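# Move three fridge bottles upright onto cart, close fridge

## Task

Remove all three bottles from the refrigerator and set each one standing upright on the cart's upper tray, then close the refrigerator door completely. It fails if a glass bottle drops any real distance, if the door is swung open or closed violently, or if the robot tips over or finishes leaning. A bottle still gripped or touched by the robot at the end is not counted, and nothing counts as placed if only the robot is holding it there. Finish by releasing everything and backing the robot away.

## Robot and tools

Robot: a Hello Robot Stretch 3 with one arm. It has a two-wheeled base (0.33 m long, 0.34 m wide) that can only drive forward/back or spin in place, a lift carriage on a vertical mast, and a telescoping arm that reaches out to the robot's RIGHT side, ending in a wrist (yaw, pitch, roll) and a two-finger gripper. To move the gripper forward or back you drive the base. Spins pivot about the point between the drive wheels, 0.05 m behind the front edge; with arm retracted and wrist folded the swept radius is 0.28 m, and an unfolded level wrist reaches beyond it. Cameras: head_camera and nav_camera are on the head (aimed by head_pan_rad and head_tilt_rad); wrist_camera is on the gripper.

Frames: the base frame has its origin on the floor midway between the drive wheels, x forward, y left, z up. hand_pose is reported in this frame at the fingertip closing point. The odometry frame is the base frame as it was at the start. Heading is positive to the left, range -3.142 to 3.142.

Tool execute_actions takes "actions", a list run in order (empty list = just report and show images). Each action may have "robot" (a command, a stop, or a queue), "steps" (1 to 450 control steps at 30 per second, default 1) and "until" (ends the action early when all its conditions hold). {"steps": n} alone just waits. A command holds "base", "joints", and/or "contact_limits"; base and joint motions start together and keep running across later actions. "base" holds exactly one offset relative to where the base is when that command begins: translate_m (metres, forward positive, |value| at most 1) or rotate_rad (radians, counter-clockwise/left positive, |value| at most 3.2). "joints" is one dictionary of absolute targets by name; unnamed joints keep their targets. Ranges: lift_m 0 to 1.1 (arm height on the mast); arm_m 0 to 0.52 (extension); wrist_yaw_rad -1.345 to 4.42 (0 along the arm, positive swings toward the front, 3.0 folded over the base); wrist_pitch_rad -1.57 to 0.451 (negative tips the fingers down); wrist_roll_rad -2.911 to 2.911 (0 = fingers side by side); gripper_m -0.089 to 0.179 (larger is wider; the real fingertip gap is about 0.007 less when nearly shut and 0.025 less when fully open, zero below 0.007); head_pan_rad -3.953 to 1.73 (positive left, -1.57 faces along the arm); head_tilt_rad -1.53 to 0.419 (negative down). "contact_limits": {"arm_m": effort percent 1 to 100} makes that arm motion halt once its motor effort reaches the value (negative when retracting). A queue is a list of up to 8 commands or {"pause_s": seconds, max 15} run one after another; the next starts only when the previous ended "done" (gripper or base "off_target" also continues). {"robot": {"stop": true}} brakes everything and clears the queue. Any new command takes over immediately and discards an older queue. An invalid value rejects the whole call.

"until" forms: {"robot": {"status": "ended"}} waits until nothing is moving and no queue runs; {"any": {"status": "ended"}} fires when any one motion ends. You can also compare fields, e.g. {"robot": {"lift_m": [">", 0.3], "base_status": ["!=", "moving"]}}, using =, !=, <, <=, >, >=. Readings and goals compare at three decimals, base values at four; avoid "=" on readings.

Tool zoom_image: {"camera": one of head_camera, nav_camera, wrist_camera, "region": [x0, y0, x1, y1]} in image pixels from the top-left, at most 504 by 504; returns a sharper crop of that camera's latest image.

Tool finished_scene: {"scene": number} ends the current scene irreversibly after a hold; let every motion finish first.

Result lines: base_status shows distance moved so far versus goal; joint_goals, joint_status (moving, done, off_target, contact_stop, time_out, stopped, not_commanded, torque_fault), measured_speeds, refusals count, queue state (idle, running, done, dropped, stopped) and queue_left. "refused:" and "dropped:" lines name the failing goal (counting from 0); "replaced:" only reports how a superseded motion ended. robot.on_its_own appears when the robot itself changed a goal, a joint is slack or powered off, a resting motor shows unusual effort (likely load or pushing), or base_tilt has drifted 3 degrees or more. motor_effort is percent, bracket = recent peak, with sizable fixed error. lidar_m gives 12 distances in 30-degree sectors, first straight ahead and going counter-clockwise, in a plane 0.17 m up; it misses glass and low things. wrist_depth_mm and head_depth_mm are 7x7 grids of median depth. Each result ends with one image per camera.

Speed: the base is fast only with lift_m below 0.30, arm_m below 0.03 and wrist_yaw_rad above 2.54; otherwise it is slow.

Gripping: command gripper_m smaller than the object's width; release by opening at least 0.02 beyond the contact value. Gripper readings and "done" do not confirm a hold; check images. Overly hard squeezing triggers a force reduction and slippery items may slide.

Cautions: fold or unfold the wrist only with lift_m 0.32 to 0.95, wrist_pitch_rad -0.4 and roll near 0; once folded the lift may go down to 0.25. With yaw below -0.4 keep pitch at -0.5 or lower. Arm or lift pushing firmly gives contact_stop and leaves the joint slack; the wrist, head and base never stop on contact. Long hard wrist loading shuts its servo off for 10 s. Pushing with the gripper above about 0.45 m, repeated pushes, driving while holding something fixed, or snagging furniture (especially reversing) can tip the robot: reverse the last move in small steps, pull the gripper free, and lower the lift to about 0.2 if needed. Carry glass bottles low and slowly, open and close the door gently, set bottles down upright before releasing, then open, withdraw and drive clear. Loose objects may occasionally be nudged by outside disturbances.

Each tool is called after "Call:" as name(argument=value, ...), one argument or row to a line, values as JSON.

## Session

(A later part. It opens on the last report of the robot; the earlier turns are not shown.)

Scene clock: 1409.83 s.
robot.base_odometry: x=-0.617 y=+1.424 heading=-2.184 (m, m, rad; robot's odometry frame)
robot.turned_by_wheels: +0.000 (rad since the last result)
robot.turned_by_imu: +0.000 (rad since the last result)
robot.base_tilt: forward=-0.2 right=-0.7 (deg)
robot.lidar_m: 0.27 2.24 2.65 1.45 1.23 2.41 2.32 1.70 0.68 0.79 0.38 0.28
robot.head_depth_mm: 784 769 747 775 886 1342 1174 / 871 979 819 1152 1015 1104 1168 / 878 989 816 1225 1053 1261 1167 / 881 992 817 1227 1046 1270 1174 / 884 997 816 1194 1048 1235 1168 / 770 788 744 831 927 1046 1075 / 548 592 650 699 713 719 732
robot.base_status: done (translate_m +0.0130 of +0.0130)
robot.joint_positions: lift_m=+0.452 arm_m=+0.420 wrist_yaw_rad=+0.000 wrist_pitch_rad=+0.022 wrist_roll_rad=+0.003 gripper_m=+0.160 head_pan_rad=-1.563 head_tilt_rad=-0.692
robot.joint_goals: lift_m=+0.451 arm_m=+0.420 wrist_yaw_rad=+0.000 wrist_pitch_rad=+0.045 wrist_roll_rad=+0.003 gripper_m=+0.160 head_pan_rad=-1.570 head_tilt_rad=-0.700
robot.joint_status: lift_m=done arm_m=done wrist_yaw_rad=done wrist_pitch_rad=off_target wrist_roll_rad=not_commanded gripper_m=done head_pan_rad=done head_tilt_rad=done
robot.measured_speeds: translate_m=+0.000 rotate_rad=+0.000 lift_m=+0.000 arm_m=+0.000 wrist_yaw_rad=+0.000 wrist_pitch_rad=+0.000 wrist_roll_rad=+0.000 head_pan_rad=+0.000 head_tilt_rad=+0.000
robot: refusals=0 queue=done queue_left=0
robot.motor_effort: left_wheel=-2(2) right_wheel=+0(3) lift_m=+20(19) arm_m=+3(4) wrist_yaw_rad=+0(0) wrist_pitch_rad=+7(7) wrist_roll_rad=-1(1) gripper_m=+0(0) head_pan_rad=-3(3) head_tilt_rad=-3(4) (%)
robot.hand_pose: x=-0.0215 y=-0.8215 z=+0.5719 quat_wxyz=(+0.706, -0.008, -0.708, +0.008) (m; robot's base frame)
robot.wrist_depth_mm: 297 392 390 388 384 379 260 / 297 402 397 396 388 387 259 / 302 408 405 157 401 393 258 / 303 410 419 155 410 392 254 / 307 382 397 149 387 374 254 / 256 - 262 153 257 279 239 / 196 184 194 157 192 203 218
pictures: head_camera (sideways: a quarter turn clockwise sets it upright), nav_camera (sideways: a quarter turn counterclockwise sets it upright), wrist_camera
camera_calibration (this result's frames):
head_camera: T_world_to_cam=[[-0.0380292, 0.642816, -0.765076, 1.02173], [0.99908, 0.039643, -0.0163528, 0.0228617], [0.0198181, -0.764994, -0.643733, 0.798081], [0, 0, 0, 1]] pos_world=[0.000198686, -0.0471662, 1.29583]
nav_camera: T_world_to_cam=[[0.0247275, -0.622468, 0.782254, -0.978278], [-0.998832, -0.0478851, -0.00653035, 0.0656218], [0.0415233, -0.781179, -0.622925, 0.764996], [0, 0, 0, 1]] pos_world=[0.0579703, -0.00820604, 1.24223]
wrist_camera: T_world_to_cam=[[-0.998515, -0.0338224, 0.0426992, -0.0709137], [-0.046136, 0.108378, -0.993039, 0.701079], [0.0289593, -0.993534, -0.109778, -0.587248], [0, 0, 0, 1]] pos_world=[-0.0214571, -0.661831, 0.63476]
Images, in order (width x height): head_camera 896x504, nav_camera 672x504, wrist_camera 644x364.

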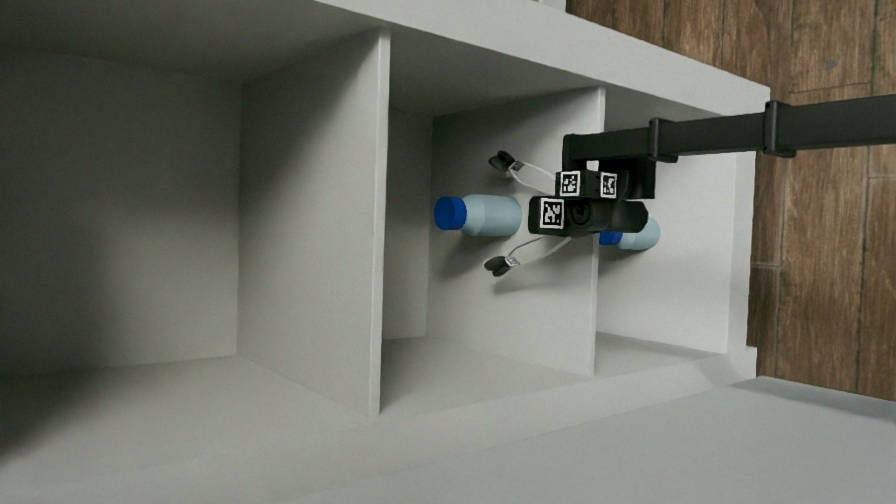

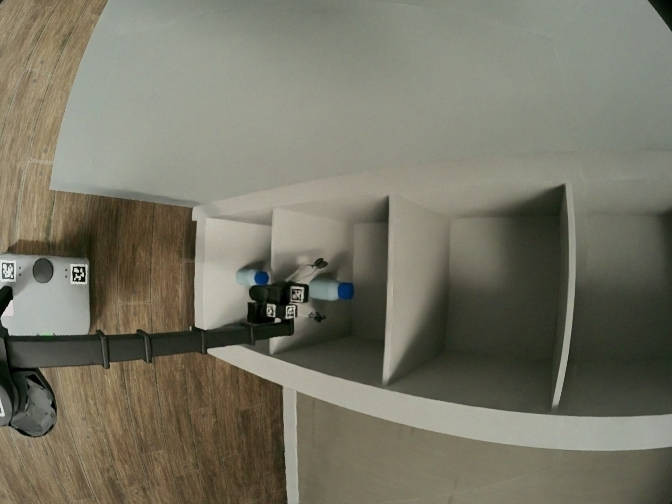

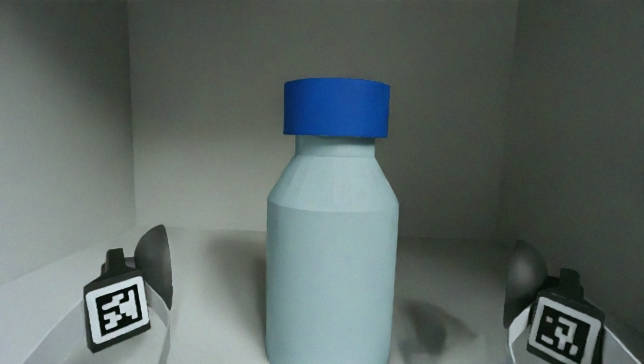

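Call:
execute_actions(
  actions=[
    {"robot": {"joints": {"arm_m": 0.463, "lift_m": 0.448}}, "steps": 100, "until": {"robot": {"status": "ended"}}},
    {"robot": {"joints": {"gripper_m": 0.028}}, "steps": 90, "until": {"robot": {"gripper_m_status": ["!=", "moving"]}}},
    {"steps": 10},
  ],
)

Scene clock: 1424.17 s.
robot.base_odometry: x=-0.617 y=+1.424 heading=-2.183 (m, m, rad; robot's odometry frame)
robot.turned_by_wheels: +0.000 (rad since the last result)
robot.turned_by_imu: +0.001 (rad since the last result)
robot.base_tilt: forward=-0.2 right=-0.6 (deg)
robot.lidar_m: 0.27 2.24 2.65 1.45 1.23 2.41 2.32 1.70 0.68 0.79 0.38 0.28
robot.head_depth_mm: 786 768 746 776 888 1333 1167 / 872 982 816 1161 1011 1111 1170 / 875 986 818 1221 - 1258 1170 / 881 990 816 1226 1047 1263 1172 / 887 996 817 1196 1048 1239 1165 / 767 790 744 829 932 1050 1076 / 547 591 648 698 710 720 734
robot.base_status: done (translate_m +0.0130 of +0.0130)
robot.joint_positions: lift_m=+0.449 arm_m=+0.463 wrist_yaw_rad=+0.004 wrist_pitch_rad=+0.022 wrist_roll_rad=+0.003 gripper_m=+0.029 head_pan_rad=-1.563 head_tilt_rad=-0.692
robot.joint_goals: lift_m=+0.448 arm_m=+0.463 wrist_yaw_rad=+0.000 wrist_pitch_rad=+0.045 wrist_roll_rad=+0.003 gripper_m=+0.028 head_pan_rad=-1.570 head_tilt_rad=-0.700
robot.joint_status: lift_m=done arm_m=done wrist_yaw_rad=done wrist_pitch_rad=off_target wrist_roll_rad=not_commanded gripper_m=done head_pan_rad=done head_tilt_rad=done
robot.measured_speeds: translate_m=+0.000 rotate_rad=+0.000 lift_m=+0.000 arm_m=+0.000 wrist_yaw_rad=+0.000 wrist_pitch_rad=+0.000 wrist_roll_rad=+0.000 head_pan_rad=+0.000 head_tilt_rad=+0.000
robot: refusals=0 queue=done queue_left=0
robot.motor_effort: left_wheel=+1(1) right_wheel=-2(3) lift_m=+19(20) arm_m=+1(4) wrist_yaw_rad=-2(4) wrist_pitch_rad=+7(7) wrist_roll_rad=-1(1) gripper_m=-19(91) head_pan_rad=-3(3) head_tilt_rad=-3(4) (%)
robot.hand_pose: x=-0.0204 y=-0.8645 z=+0.5689 quat_wxyz=(+0.706, -0.006, -0.708, +0.009) (m; robot's base frame)
robot.wrist_depth_mm: 297 355 347 343 339 341 263 / 297 362 361 104 116 344 260 / 299 366 367 112 355 352 260 / 301 375 371 110 362 361 257 / 303 375 374 103 111 364 254 / 247 253 116 104 108 275 244 / 185 187 180 106 113 199 203
pictures: head_camera (sideways: a quarter turn clockwise sets it upright), nav_camera (sideways: a quarter turn counterclockwise sets it upright), wrist_camera
camera_calibration (this result's frames):
head_camera: T_world_to_cam=[[-0.038029, 0.642816, -0.765076, 1.02173], [0.99908, 0.0396426, -0.0163527, 0.0228616], [0.0198178, -0.764994, -0.643733, 0.798081], [0, 0, 0, 1]] pos_world=[0.000198669, -0.0471662, 1.29583]
nav_camera: T_world_to_cam=[[0.0247273, -0.622468, 0.782254, -0.978278], [-0.998832, -0.0478848, -0.00653036, 0.0656218], [0.041523, -0.781179, -0.622925, 0.764996], [0, 0, 0, 1]] pos_world=[0.0579703, -0.00820604, 1.24223]
wrist_camera: T_world_to_cam=[[-0.998362, -0.0380914, 0.0426977, -0.0748336], [-0.0465975, 0.10818, -0.993039, 0.702641], [0.0332072, -0.993401, -0.109778, -0.630214], [0, 0, 0, 1]] pos_world=[-0.021042, -0.704918, 0.631761]
Images, in order (width x height): head_camera 896x504, nav_camera 672x504, wrist_camera 644x364.

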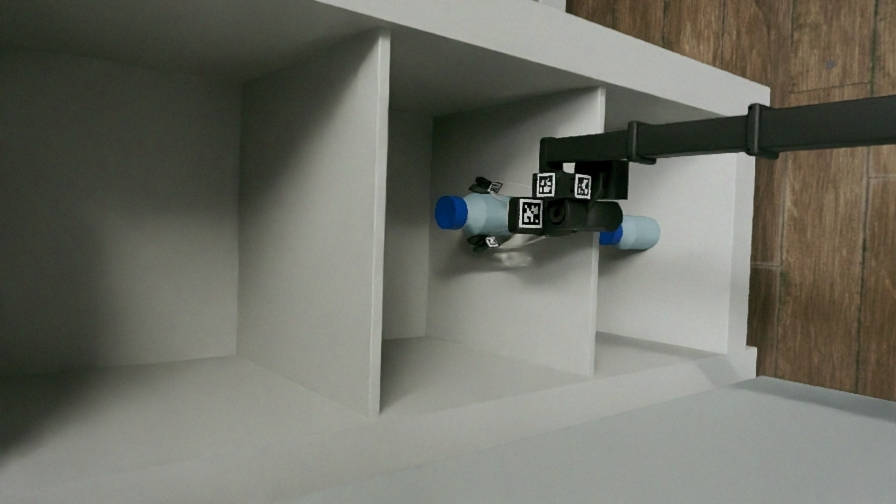

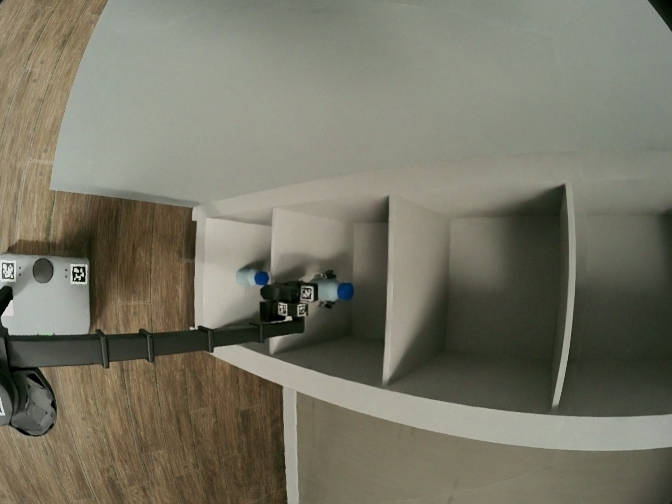

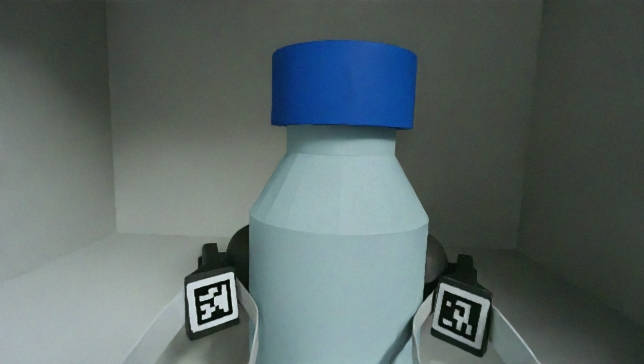

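Call:
execute_actions(
  actions=[
    {"robot": {"joints": {"lift_m": 0.475}}, "steps": 60, "until": {"robot": {"lift_m_status": ["!=", "moving"]}}},
    {"steps": 3},
  ],
)

Scene clock: 1450.40 s.
robot.base_odometry: x=-0.617 y=+1.424 heading=-2.184 (m, m, rad; robot's odometry frame)
robot.turned_by_wheels: +0.000 (rad since the last result)
robot.turned_by_imu: +0.000 (rad since the last result)
robot.base_tilt: forward=-0.2 right=-0.6 (deg)
robot.lidar_m: 0.27 2.24 2.66 1.45 1.23 2.41 2.32 1.70 0.67 0.79 0.38 0.28
robot.head_depth_mm: 784 765 745 776 888 1334 1174 / 871 982 818 1151 1007 1101 1183 / 877 988 816 1220 - 1265 1169 / 881 990 816 1230 1047 1262 1170 / 884 996 814 1193 1050 1234 1168 / 768 789 743 830 931 1046 1074 / 548 591 649 699 709 722 732
robot.base_status: done (translate_m +0.0130 of +0.0130)
robot.joint_positions: lift_m=+0.474 arm_m=+0.463 wrist_yaw_rad=+0.002 wrist_pitch_rad=-0.004 wrist_roll_rad=+0.003 gripper_m=+0.029 head_pan_rad=-1.563 head_tilt_rad=-0.692
robot.joint_goals: lift_m=+0.475 arm_m=+0.463 wrist_yaw_rad=+0.000 wrist_pitch_rad=+0.045 wrist_roll_rad=+0.003 gripper_m=+0.028 head_pan_rad=-1.570 head_tilt_rad=-0.700
robot.joint_status: lift_m=done arm_m=done wrist_yaw_rad=done wrist_pitch_rad=off_target wrist_roll_rad=not_commanded gripper_m=done head_pan_rad=done head_tilt_rad=done
robot.measured_speeds: translate_m=+0.000 rotate_rad=+0.000 lift_m=+0.000 arm_m=+0.000 wrist_yaw_rad=+0.000 wrist_pitch_rad=+0.000 wrist_roll_rad=+0.000 head_pan_rad=+0.000 head_tilt_rad=+0.000
robot: refusals=0 queue=done queue_left=0
robot.motor_effort: left_wheel=+0(1) right_wheel=-1(2) lift_m=+55(57) arm_m=+2(2) wrist_yaw_rad=-1(3) wrist_pitch_rad=+14(15) wrist_roll_rad=-1(1) gripper_m=-19(19) head_pan_rad=-2(3) head_tilt_rad=-3(4) (%)
robot.hand_pose: x=-0.0209 y=-0.8640 z=+0.5880 quat_wxyz=(+0.706, +0.002, -0.708, -0.001) (m; robot's base frame)
robot.wrist_depth_mm: 298 348 346 341 340 337 262 / 298 358 354 104 117 343 260 / 301 366 365 112 353 351 256 / 303 377 372 111 359 357 256 / 301 380 378 103 111 367 254 / 278 287 117 104 108 311 252 / 214 217 207 106 112 229 229
pictures: head_camera (sideways: a quarter turn clockwise sets it upright), nav_camera (sideways: a quarter turn counterclockwise sets it upright), wrist_camera
camera_calibration (this result's frames):
head_camera: T_world_to_cam=[[-0.0380291, 0.642817, -0.765076, 1.02173], [0.99908, 0.0396427, -0.0163527, 0.0228616], [0.0198179, -0.764994, -0.643733, 0.798081], [0, 0, 0, 1]] pos_world=[0.000198675, -0.0471662, 1.29583]
nav_camera: T_world_to_cam=[[0.0247273, -0.622468, 0.782254, -0.978278], [-0.998832, -0.0478849, -0.00653037, 0.0656218], [0.0415231, -0.781179, -0.622925, 0.764997], [0, 0, 0, 1]] pos_world=[0.0579703, -0.00820602, 1.24223]
wrist_camera: T_world_to_cam=[[-0.998436, -0.0371106, 0.0418053, -0.0747903], [-0.0464274, 0.133974, -0.989897, 0.741941], [0.0311348, -0.99029, -0.135487, -0.609782], [0, 0, 0, 1]] pos_world=[-0.0212415, -0.706038, 0.654954]
Images, in order (width x height): head_camera 896x504, nav_camera 672x504, wrist_camera 644x364.

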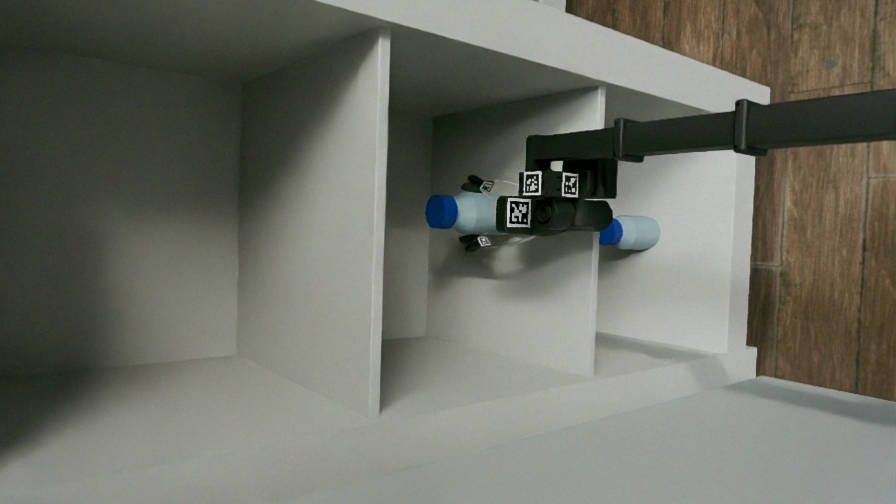

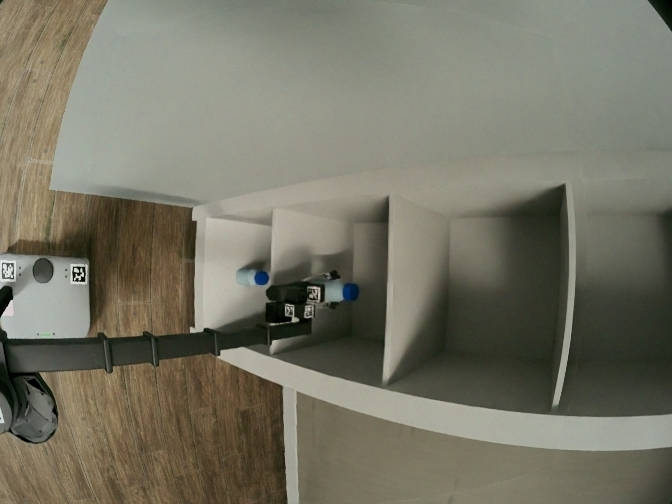

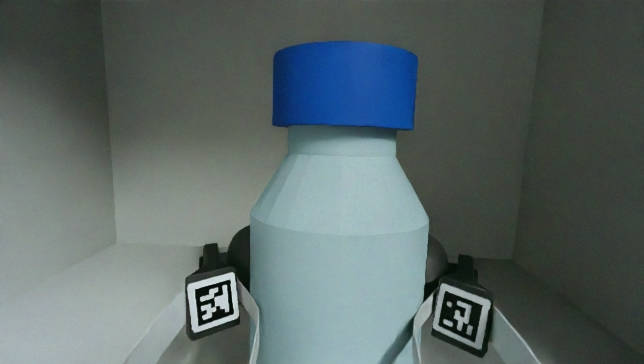

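Call:
execute_actions(
  actions=[
    {"robot": {"joints": {"lift_m": 0.49}}, "steps": 60, "until": {"robot": {"lift_m_status": ["!=", "moving"]}}},
    {"steps": 10},
  ],
)

Scene clock: 1470.90 s.
robot.base_odometry: x=-0.617 y=+1.424 heading=-2.184 (m, m, rad; robot's odometry frame)
robot.turned_by_wheels: +0.000 (rad since the last result)
robot.turned_by_imu: +0.000 (rad since the last result)
robot.base_tilt: forward=-0.2 right=-0.7 (deg)
robot.lidar_m: 0.27 2.24 2.66 1.45 1.23 2.40 2.32 1.71 0.67 0.79 0.38 0.28
robot.head_depth_mm: 785 770 746 777 882 1339 1167 / 873 981 816 1155 996 1107 1191 / 875 982 816 1219 - 1265 1172 / 883 993 815 1227 1045 1260 1167 / 885 994 813 1188 1047 1234 1169 / 766 787 743 828 925 1049 1076 / 547 593 649 700 708 719 733
robot.base_status: done (translate_m +0.0130 of +0.0130)
robot.joint_positions: lift_m=+0.489 arm_m=+0.463 wrist_yaw_rad=+0.002 wrist_pitch_rad=-0.005 wrist_roll_rad=+0.003 gripper_m=+0.029 head_pan_rad=-1.563 head_tilt_rad=-0.692
robot.joint_goals: lift_m=+0.490 arm_m=+0.463 wrist_yaw_rad=+0.000 wrist_pitch_rad=+0.045 wrist_roll_rad=+0.003 gripper_m=+0.028 head_pan_rad=-1.570 head_tilt_rad=-0.700
robot.joint_status: lift_m=done arm_m=done wrist_yaw_rad=done wrist_pitch_rad=off_target wrist_roll_rad=not_commanded gripper_m=done head_pan_rad=done head_tilt_rad=done
robot.measured_speeds: translate_m=+0.000 rotate_rad=+0.000 lift_m=+0.000 arm_m=+0.000 wrist_yaw_rad=+0.000 wrist_pitch_rad=+0.000 wrist_roll_rad=+0.000 head_pan_rad=+0.000 head_tilt_rad=+0.000
robot: refusals=0 queue=done queue_left=0
robot.motor_effort: left_wheel=+0(0) right_wheel=-1(1) lift_m=+56(57) arm_m=+1(1) wrist_yaw_rad=-2(1) wrist_pitch_rad=+14(15) wrist_roll_rad=-1(1) gripper_m=-18(18) head_pan_rad=-3(3) head_tilt_rad=-4(4) (%)
robot.hand_pose: x=-0.0209 y=-0.8639 z=+0.6027 quat_wxyz=(+0.706, +0.003, -0.708, -0.001) (m; robot's base frame)
robot.wrist_depth_mm: 297 351 343 336 339 336 264 / 297 358 353 105 116 346 259 / 298 368 363 112 356 351 257 / 304 377 368 110 359 360 256 / 305 382 378 103 111 367 255 / 292 315 116 104 107 335 253 / 236 238 230 106 112 254 240
pictures: head_camera (sideways: a quarter turn clockwise sets it upright), nav_camera (sideways: a quarter turn counterclockwise sets it upright), wrist_camera
camera_calibration (this result's frames):
head_camera: T_world_to_cam=[[-0.038029, 0.642817, -0.765076, 1.02173], [0.99908, 0.0396426, -0.0163527, 0.0228616], [0.0198178, -0.764994, -0.643733, 0.798081], [0, 0, 0, 1]] pos_world=[0.000198669, -0.0471662, 1.29583]
nav_camera: T_world_to_cam=[[0.0247273, -0.622468, 0.782254, -0.978278], [-0.998832, -0.0478848, -0.00653037, 0.0656218], [0.041523, -0.781179, -0.622925, 0.764997], [0, 0, 0, 1]] pos_world=[0.0579703, -0.00820603, 1.24223]
wrist_camera: T_world_to_cam=[[-0.998436, -0.0371626, 0.0417605, -0.0754207], [-0.0464298, 0.13524, -0.989724, 0.757448], [0.0311331, -0.990116, -0.136754, -0.606849], [0, 0, 0, 1]] pos_world=[-0.0212415, -0.706091, 0.669825]
Images, in order (width x height): head_camera 896x504, nav_camera 672x504, wrist_camera 644x364.

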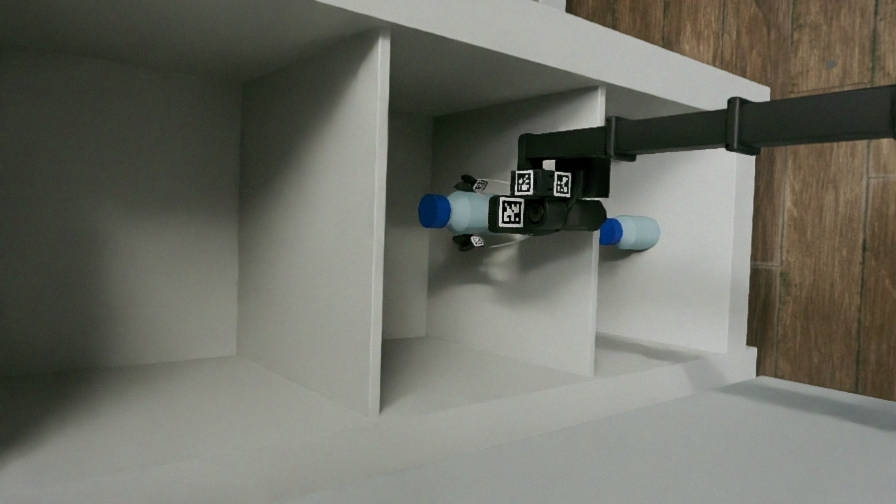

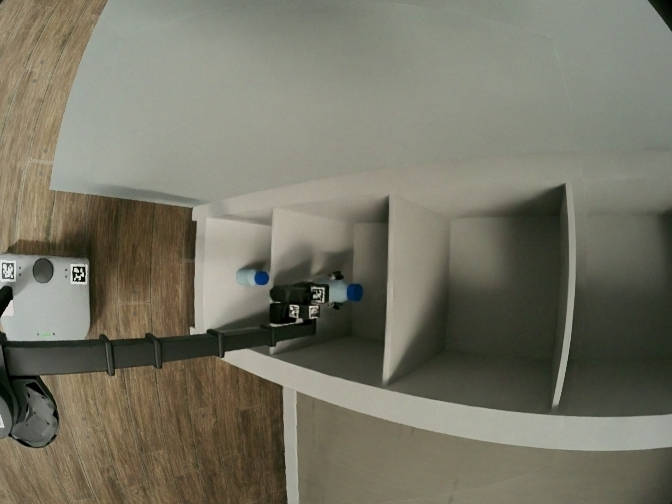

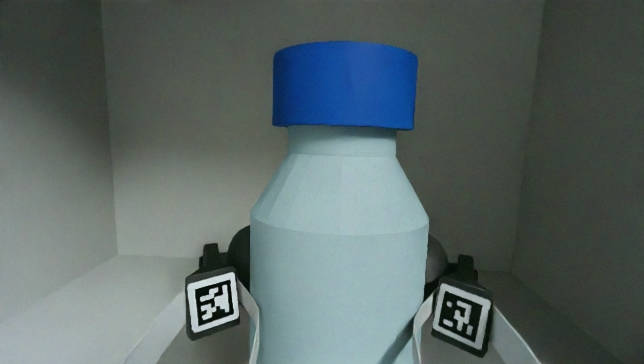

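Call:
execute_actions(
  actions=[
    {"robot": {"joints": {"arm_m": 0.0}}, "steps": 200, "until": {"robot": {"arm_m": ["<", 0.15]}}},
    {"robot": {"base": {"translate_m": -0.163}, "joints": {"lift_m": 0.9}}, "steps": 200, "until": {"robot": {"base_status": ["!=", "moving"]}}},
    {"robot": {"base": {"rotate_rad": -1.68}}, "steps": 200, "until": {"robot": {"base_status": ["!=", "moving"]}}},
    {"robot": {"base": {"translate_m": -1.0}, "joints": {"head_pan_rad": -1.75, "head_tilt_rad": -0.75}}, "steps": 300, "until": {"robot": {"translate_m": ["<", -0.5]}}},
  ],
)

Call:
execute_actions(
  actions=[
    {"robot": {"base": {"translate_m": -0.72}}, "steps": 400, "until": {"robot": {"status": "ended"}}},
  ],
)

Scene clock: 1506.47 s.
robot.base_odometry: x=-0.148 y=+1.226 heading=+2.420 (m, m, rad; robot's odometry frame)
robot.turned_by_wheels: -1.680 (rad since the last result)
robot.turned_by_imu: -1.712 (rad since the last result)
robot.base_tilt: forward=+0.5 right=-0.6 (deg)
robot.lidar_m: 1.14 0.62 0.64 2.56 2.59 2.22 2.08 0.63 0.72 2.21 2.25 1.83
robot.head_depth_mm: 2076 2417 2402 1890 1254 - - / 2033 2327 2505 1923 1667 - - / 1977 2260 2473 1938 1662 - - / 1935 2196 2304 396 - - 1094 / 1895 2129 411 402 1543 1312 1155 / 1840 2079 2302 1935 1583 1332 1145 / 1800 2026 2256 1931 1575 1329 1152
robot.base_status: moving (translate_m -0.5008 of -1.0000)
robot.joint_positions: lift_m=+0.899 arm_m=+0.001 wrist_yaw_rad=+0.001 wrist_pitch_rad=-0.006 wrist_roll_rad=+0.003 gripper_m=+0.029 head_pan_rad=-1.743 head_tilt_rad=-0.741
robot.joint_goals: lift_m=+0.900 arm_m=+0.000 wrist_yaw_rad=+0.000 wrist_pitch_rad=+0.045 wrist_roll_rad=+0.003 gripper_m=+0.028 head_pan_rad=-1.750 head_tilt_rad=-0.750
robot.joint_status: lift_m=done arm_m=done wrist_yaw_rad=done wrist_pitch_rad=off_target wrist_roll_rad=not_commanded gripper_m=done head_pan_rad=done head_tilt_rad=done
robot.measured_speeds: translate_m=-0.100 rotate_rad=+0.000 lift_m=+0.000 arm_m=+0.000 wrist_yaw_rad=+0.000 wrist_pitch_rad=+0.000 wrist_roll_rad=+0.000 head_pan_rad=+0.000 head_tilt_rad=+0.000
robot: refusals=0 queue=running queue_left=0
robot.motor_effort: left_wheel=+1(7) right_wheel=-4(6) lift_m=+56(55) arm_m=-4(4) wrist_yaw_rad=+0(1) wrist_pitch_rad=+15(15) wrist_roll_rad=-1(1) gripper_m=-18(19) head_pan_rad=-3(16) head_tilt_rad=-4(9) (%)
robot.hand_pose: x=-0.0213 y=-0.4018 z=+1.0124 quat_wxyz=(+0.706, +0.003, -0.708, -0.002) (m; robot's base frame)
robot.wrist_depth_mm: - - - - - - - / - - - 104 116 - - / - - - 112 - - - / - - - 111 - - - / - - - 103 110 - - / - - 116 104 108 - 580 / - - - 106 112 - -
pictures: head_camera (sideways: a quarter turn clockwise sets it upright), nav_camera (sideways: a quarter turn counterclockwise sets it upright), wrist_camera
camera_calibration (this result's frames):
head_camera: T_world_to_cam=[[0.0838224, 0.675392, -0.732679, 0.978766], [0.990194, -0.138918, -0.0147725, 0.0208576], [-0.111759, -0.724256, -0.680414, 0.846596], [0, 0, 0, 1]] pos_world=[-0.00808052, -0.045001, 1.29347]
nav_camera: T_world_to_cam=[[-0.0934188, -0.653846, 0.750838, -0.936609], [-0.99123, 0.131877, -0.00848666, 0.0681218], [-0.0934695, -0.745046, -0.660431, 0.814608], [0, 0, 0, 1]] pos_world=[0.0561685, -0.014461, 1.24181]
wrist_camera: T_world_to_cam=[[-0.998487, -0.035814, 0.041721, -0.0751312], [-0.0462439, 0.136494, -0.989561, 1.10075], [0.0297455, -0.989993, -0.137943, -0.091973], [0, 0, 0, 1]] pos_world=[-0.021379, -0.243988, 1.0797]
Images, in order (width x height): head_camera 896x504, nav_camera 672x504, wrist_camera 644x364.

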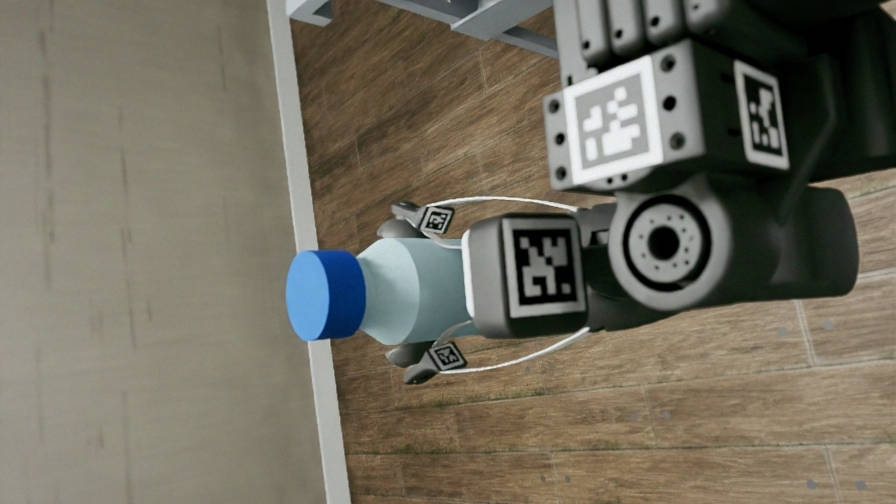

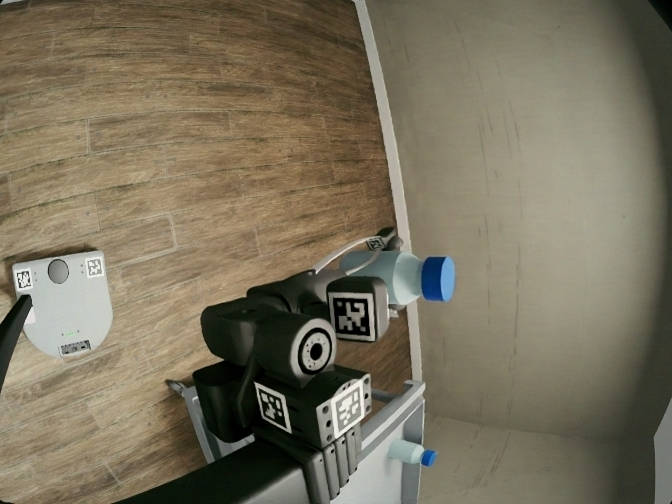

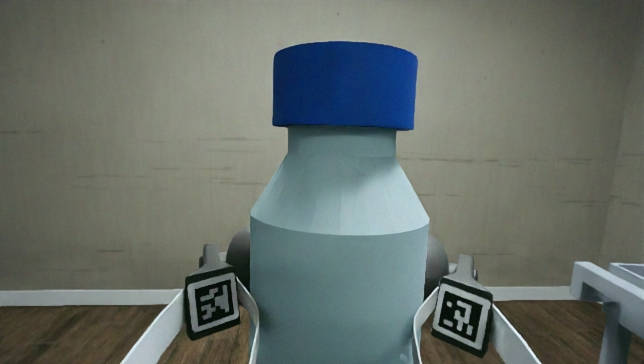

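Scene clock: 1514.43 s.
robot.base_odometry: x=+0.393 y=+0.750 heading=+2.420 (m, m, rad; robot's odometry frame)
robot.turned_by_wheels: +0.000 (rad since the last result)
robot.turned_by_imu: -0.001 (rad since the last result)
robot.base_tilt: forward=-0.2 right=-0.7 (deg)
robot.lidar_m: 1.86 1.25 2.67 2.00 2.21 1.44 1.36 0.52 0.38 0.36 0.38 2.61
robot.head_depth_mm: 2119 2323 926 745 641 - - / 2119 2426 914 746 642 - - / 2071 2348 898 746 640 - - / 2017 2285 869 396 - - 1094 / 1971 2229 411 403 567 836 1036 / 1910 2156 868 745 608 845 1011 / 1860 2100 876 749 608 716 1121
robot.base_status: done (translate_m -0.7200 of -0.7200)
robot.joint_positions: lift_m=+0.899 arm_m=+0.001 wrist_yaw_rad=+0.001 wrist_pitch_rad=-0.006 wrist_roll_rad=+0.003 gripper_m=+0.029 head_pan_rad=-1.743 head_tilt_rad=-0.741
robot.joint_goals: lift_m=+0.900 arm_m=+0.000 wrist_yaw_rad=+0.000 wrist_pitch_rad=+0.045 wrist_roll_rad=+0.003 gripper_m=+0.028 head_pan_rad=-1.750 head_tilt_rad=-0.750
robot.joint_status: lift_m=done arm_m=done wrist_yaw_rad=done wrist_pitch_rad=off_target wrist_roll_rad=not_commanded gripper_m=done head_pan_rad=done head_tilt_rad=done
robot.measured_speeds: translate_m=+0.000 rotate_rad=+0.000 lift_m=+0.000 arm_m=+0.000 wrist_yaw_rad=+0.000 wrist_pitch_rad=+0.000 wrist_roll_rad=+0.000 head_pan_rad=+0.000 head_tilt_rad=+0.000
robot: refusals=0 queue=done queue_left=0
robot.motor_effort: left_wheel=+2(3) right_wheel=-2(2) lift_m=+56(56) arm_m=-4(5) wrist_yaw_rad=-1(0) wrist_pitch_rad=+15(15) wrist_roll_rad=-1(1) gripper_m=-18(18) head_pan_rad=-3(3) head_tilt_rad=-4(4) (%)
robot.hand_pose: x=-0.0213 y=-0.4018 z=+1.0124 quat_wxyz=(+0.706, +0.003, -0.708, -0.002) (m; robot's base frame)
robot.wrist_depth_mm: - - - - - - - / - - - 104 116 - - / - - - 112 - - - / - - - 111 - - - / - - - 104 110 - - / - 484 116 104 108 607 - / 360 393 438 106 112 488 438
pictures: head_camera (sideways: a quarter turn clockwise sets it upright), nav_camera (sideways: a quarter turn counterclockwise sets it upright), wrist_camera
camera_calibration (this result's frames):
head_camera: T_world_to_cam=[[0.0838227, 0.675392, -0.732679, 0.978766], [0.990194, -0.138918, -0.0147725, 0.0208576], [-0.11176, -0.724256, -0.680414, 0.846596], [0, 0, 0, 1]] pos_world=[-0.00808053, -0.0450009, 1.29347]
nav_camera: T_world_to_cam=[[-0.0934191, -0.653846, 0.750838, -0.936609], [-0.99123, 0.131878, -0.00848667, 0.0681218], [-0.0934698, -0.745046, -0.660432, 0.814608], [0, 0, 0, 1]] pos_world=[0.0561685, -0.014461, 1.24181]
wrist_camera: T_world_to_cam=[[-0.998487, -0.0358138, 0.041721, -0.0751312], [-0.0462438, 0.136494, -0.989561, 1.10075], [0.0297453, -0.989993, -0.137943, -0.0919731], [0, 0, 0, 1]] pos_world=[-0.021379, -0.243988, 1.0797]
Images, in order (width x height): head_camera 896x504, nav_camera 672x504, wrist_camera 644x364.

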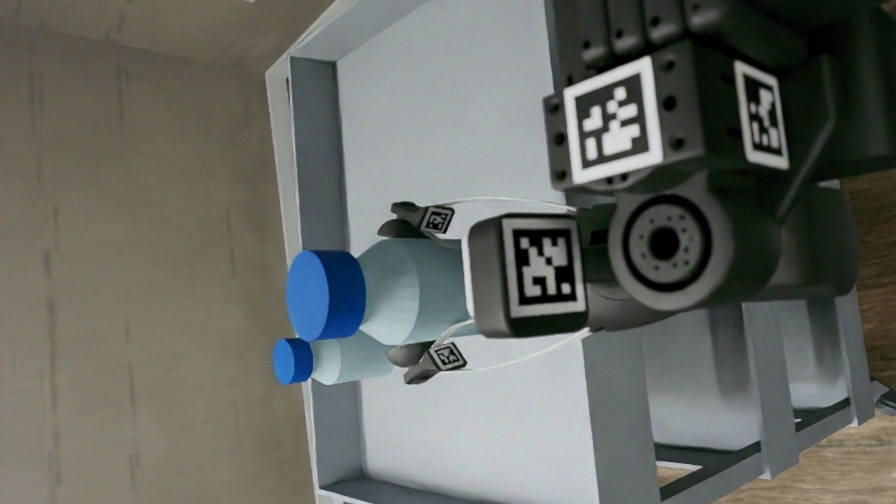

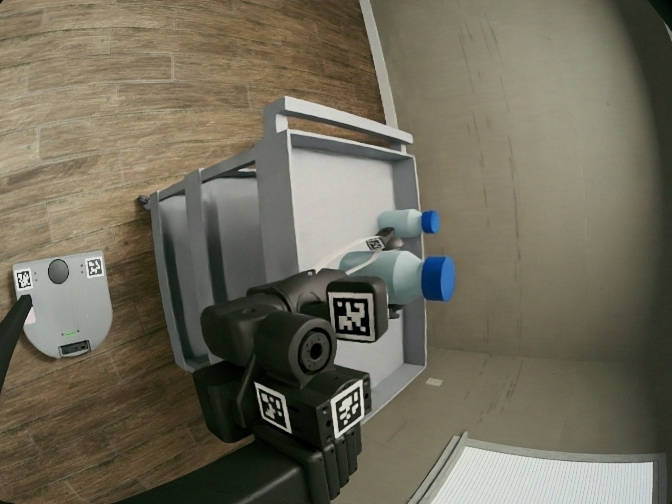

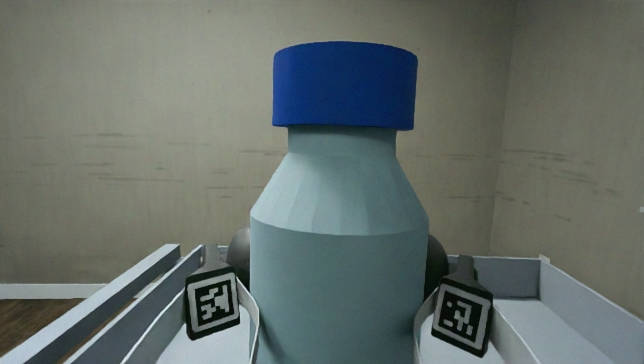

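Call:
execute_actions(
  actions=[
    {"robot": {"base": {"translate_m": -0.095}, "joints": {"arm_m": 0.36, "head_tilt_rad": -0.8}}, "steps": 300, "until": {"robot": {"status": "ended"}}},
    {"robot": {"joints": {"lift_m": 0.75}}, "steps": 200, "until": {"robot": {"lift_m_status": ["!=", "moving"]}}},
    {"steps": 5},
  ],
)

Scene clock: 1543.30 s.
robot.base_odometry: x=+0.464 y=+0.688 heading=+2.420 (m, m, rad; robot's odometry frame)
robot.turned_by_wheels: +0.000 (rad since the last result)
robot.turned_by_imu: +0.000 (rad since the last result)
robot.base_tilt: forward=-0.2 right=-0.7 (deg)
robot.lidar_m: 1.96 1.34 2.66 2.00 2.06 1.35 1.27 1.28 0.38 0.36 0.38 2.71
robot.head_depth_mm: 2050 2174 2221 665 660 1296 - / 2153 2488 856 703 585 - 1103 / 2111 2398 881 - 899 876 1090 / 2044 2346 872 664 591 862 1089 / 1998 2238 797 684 581 840 1075 / 1938 2202 825 705 613 841 1074 / 1901 2127 824 704 564 822 1058
robot.base_status: done (translate_m -0.0950 of -0.0950)
robot.joint_positions: lift_m=+0.750 arm_m=+0.360 wrist_yaw_rad=+0.001 wrist_pitch_rad=-0.006 wrist_roll_rad=+0.003 gripper_m=+0.029 head_pan_rad=-1.743 head_tilt_rad=-0.790
robot.joint_goals: lift_m=+0.750 arm_m=+0.360 wrist_yaw_rad=+0.000 wrist_pitch_rad=+0.045 wrist_roll_rad=+0.003 gripper_m=+0.028 head_pan_rad=-1.750 head_tilt_rad=-0.800
robot.joint_status: lift_m=done arm_m=done wrist_yaw_rad=done wrist_pitch_rad=off_target wrist_roll_rad=not_commanded gripper_m=done head_pan_rad=done head_tilt_rad=done
robot.measured_speeds: translate_m=+0.000 rotate_rad=+0.000 lift_m=+0.000 arm_m=+0.000 wrist_yaw_rad=+0.000 wrist_pitch_rad=+0.000 wrist_roll_rad=+0.000 head_pan_rad=+0.000 head_tilt_rad=+0.000
robot: refusals=0 queue=done queue_left=0
robot.motor_effort: left_wheel=+2(3) right_wheel=-2(4) lift_m=+23(57) arm_m=+3(3) wrist_yaw_rad=+0(0) wrist_pitch_rad=+15(15) wrist_roll_rad=-1(1) gripper_m=-18(18) head_pan_rad=-3(3) head_tilt_rad=-4(11) (%)
robot.hand_pose: x=-0.0213 y=-0.7608 z=+0.8635 quat_wxyz=(+0.706, +0.003, -0.708, -0.002) (m; robot's base frame)
robot.wrist_depth_mm: - - - - - - - / - - - 104 116 - - / - - - 112 - - - / - - - 111 - - - / 151 224 222 103 111 219 - / 150 231 117 104 108 221 219 / 151 212 205 106 112 225 224
pictures: head_camera (sideways: a quarter turn clockwise sets it upright), nav_camera (sideways: a quarter turn counterclockwise sets it upright), wrist_camera
camera_calibration (this result's frames):
head_camera: T_world_to_cam=[[0.090123, 0.710482, -0.69792, 0.933429], [0.990274, -0.13851, -0.0131287, 0.0187161], [-0.105997, -0.689949, -0.716055, 0.892917], [0, 0, 0, 1]] pos_world=[-0.00801098, -0.044525, 1.29108]
nav_camera: T_world_to_cam=[[-0.0998727, -0.689848, 0.717032, -0.89251], [-0.991112, 0.13262, -0.0104559, 0.0706842], [-0.0878799, -0.711703, -0.696962, 0.862089], [0, 0, 0, 1]] pos_world=[0.0566789, -0.0115192, 1.24154]
wrist_camera: T_world_to_cam=[[-0.998494, -0.0356218, 0.0417205, -0.0816841], [-0.0462176, 0.136521, -0.989558, 1.00249], [0.0295541, -0.989997, -0.137962, -0.467971], [0, 0, 0, 1]] pos_world=[-0.021398, -0.60306, 0.930868]
Images, in order (width x height): head_camera 896x504, nav_camera 672x504, wrist_camera 644x364.

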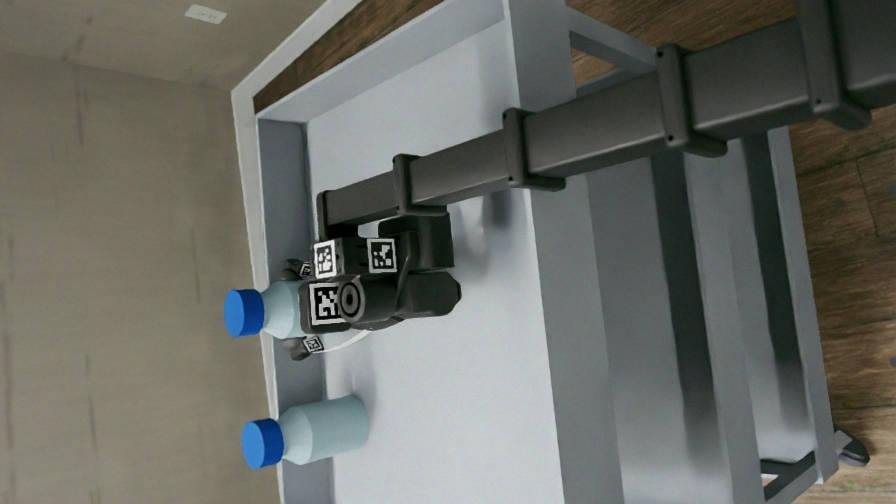

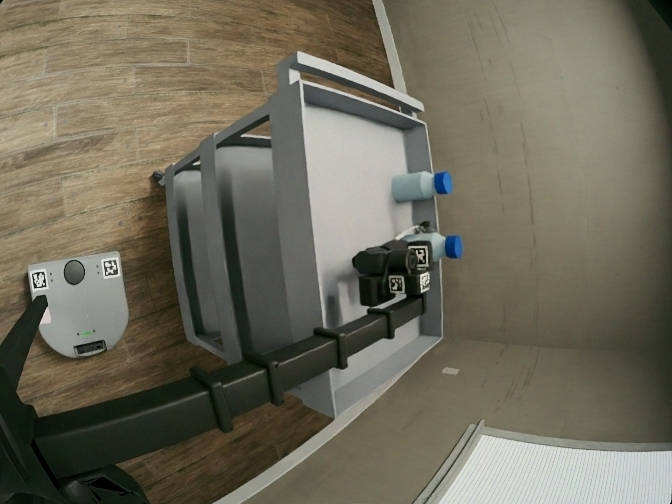

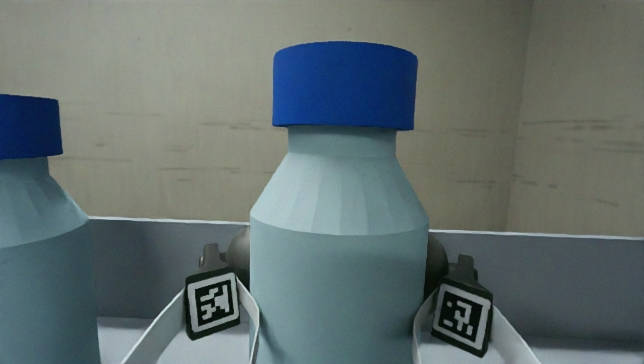

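Call:
execute_actions(
  actions=[
    {"robot": {"joints": {"lift_m": 0.737}}, "steps": 60, "until": {"robot": {"lift_m_status": ["!=", "moving"]}}},
    {"steps": 8},
  ],
)

Scene clock: 1555.07 s.
robot.base_odometry: x=+0.464 y=+0.688 heading=+2.420 (m, m, rad; robot's odometry frame)
robot.turned_by_wheels: +0.000 (rad since the last result)
robot.turned_by_imu: +0.000 (rad since the last result)
robot.base_tilt: forward=-0.2 right=-0.7 (deg)
robot.lidar_m: 1.96 1.34 2.67 1.99 2.06 1.35 1.27 1.28 0.38 0.37 0.38 2.71
robot.head_depth_mm: 2060 2189 2208 663 660 1287 - / 2172 2459 851 702 585 - - / 2109 2426 879 704 899 876 1089 / 2042 2352 873 664 590 862 1091 / 1993 2257 799 684 580 841 1070 / 1946 2188 824 705 614 840 1071 / 1904 2140 822 703 564 823 1059
robot.base_status: done (translate_m -0.0950 of -0.0950)
robot.joint_positions: lift_m=+0.737 arm_m=+0.360 wrist_yaw_rad=+0.001 wrist_pitch_rad=-0.006 wrist_roll_rad=+0.003 gripper_m=+0.029 head_pan_rad=-1.743 head_tilt_rad=-0.790
robot.joint_goals: lift_m=+0.737 arm_m=+0.360 wrist_yaw_rad=+0.000 wrist_pitch_rad=+0.045 wrist_roll_rad=+0.003 gripper_m=+0.028 head_pan_rad=-1.750 head_tilt_rad=-0.800
robot.joint_status: lift_m=done arm_m=done wrist_yaw_rad=done wrist_pitch_rad=off_target wrist_roll_rad=not_commanded gripper_m=done head_pan_rad=done head_tilt_rad=done
robot.measured_speeds: translate_m=+0.000 rotate_rad=+0.000 lift_m=+0.000 arm_m=+0.000 wrist_yaw_rad=+0.000 wrist_pitch_rad=+0.000 wrist_roll_rad=+0.000 head_pan_rad=+0.000 head_tilt_rad=+0.000
robot: refusals=0 queue=done queue_left=0
robot.motor_effort: left_wheel=+2(2) right_wheel=-2(2) lift_m=+23(23) arm_m=+2(3) wrist_yaw_rad=+0(1) wrist_pitch_rad=+15(15) wrist_roll_rad=+0(1) gripper_m=-18(18) head_pan_rad=-3(3) head_tilt_rad=-4(4) (%)
robot.hand_pose: x=-0.0213 y=-0.7608 z=+0.8505 quat_wxyz=(+0.706, +0.003, -0.708, -0.002) (m; robot's base frame)
robot.wrist_depth_mm: - - - - - - - / - - - 104 116 - - / - - - 112 - - - / 155 - - 110 - - - / 149 223 219 103 111 216 216 / 150 229 117 104 107 220 220 / 151 191 184 106 112 203 206
pictures: head_camera (sideways: a quarter turn clockwise sets it upright), nav_camera (sideways: a quarter turn counterclockwise sets it upright), wrist_camera
camera_calibration (this result's frames):
head_camera: T_world_to_cam=[[0.0901231, 0.710482, -0.69792, 0.933428], [0.990274, -0.138511, -0.0131287, 0.0187161], [-0.105997, -0.689949, -0.716055, 0.892917], [0, 0, 0, 1]] pos_world=[-0.00801099, -0.044525, 1.29108]
nav_camera: T_world_to_cam=[[-0.0998727, -0.689848, 0.717032, -0.89251], [-0.991112, 0.13262, -0.0104559, 0.0706842], [-0.0878799, -0.711703, -0.696962, 0.862089], [0, 0, 0, 1]] pos_world=[0.0566789, -0.0115192, 1.24154]
wrist_camera: T_world_to_cam=[[-0.998494, -0.0356234, 0.041719, -0.0811414], [-0.0462176, 0.136561, -0.989553, 0.989643], [0.029554, -0.989991, -0.138002, -0.469726], [0, 0, 0, 1]] pos_world=[-0.021398, -0.603062, 0.917866]
Images, in order (width x height): head_camera 896x504, nav_camera 672x504, wrist_camera 644x364.

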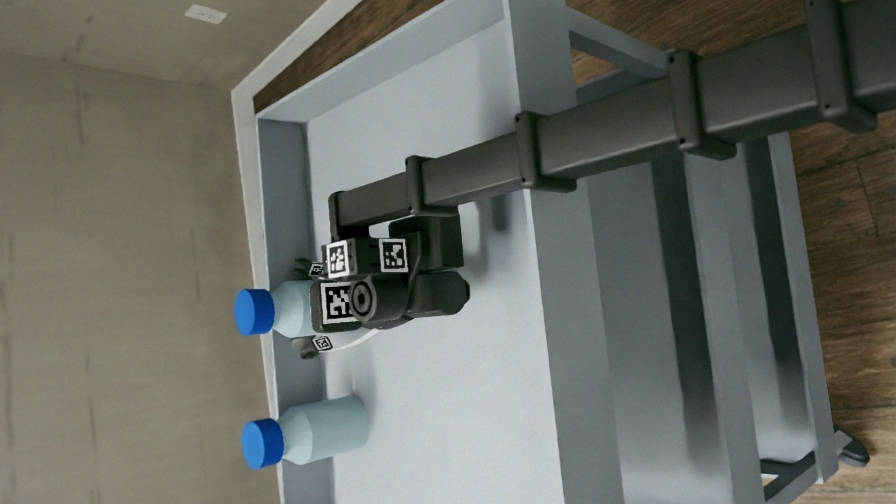

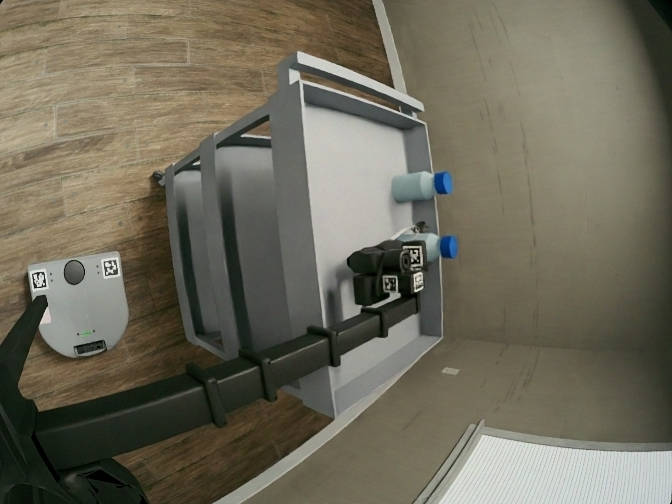

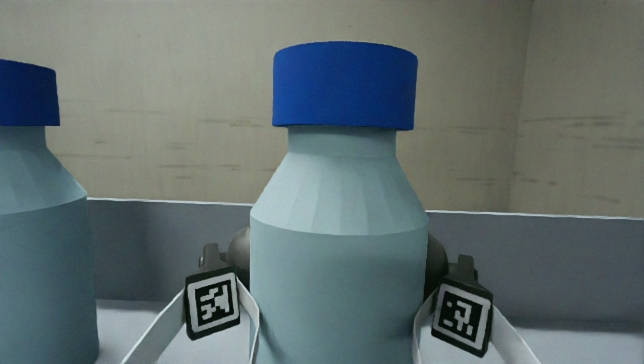

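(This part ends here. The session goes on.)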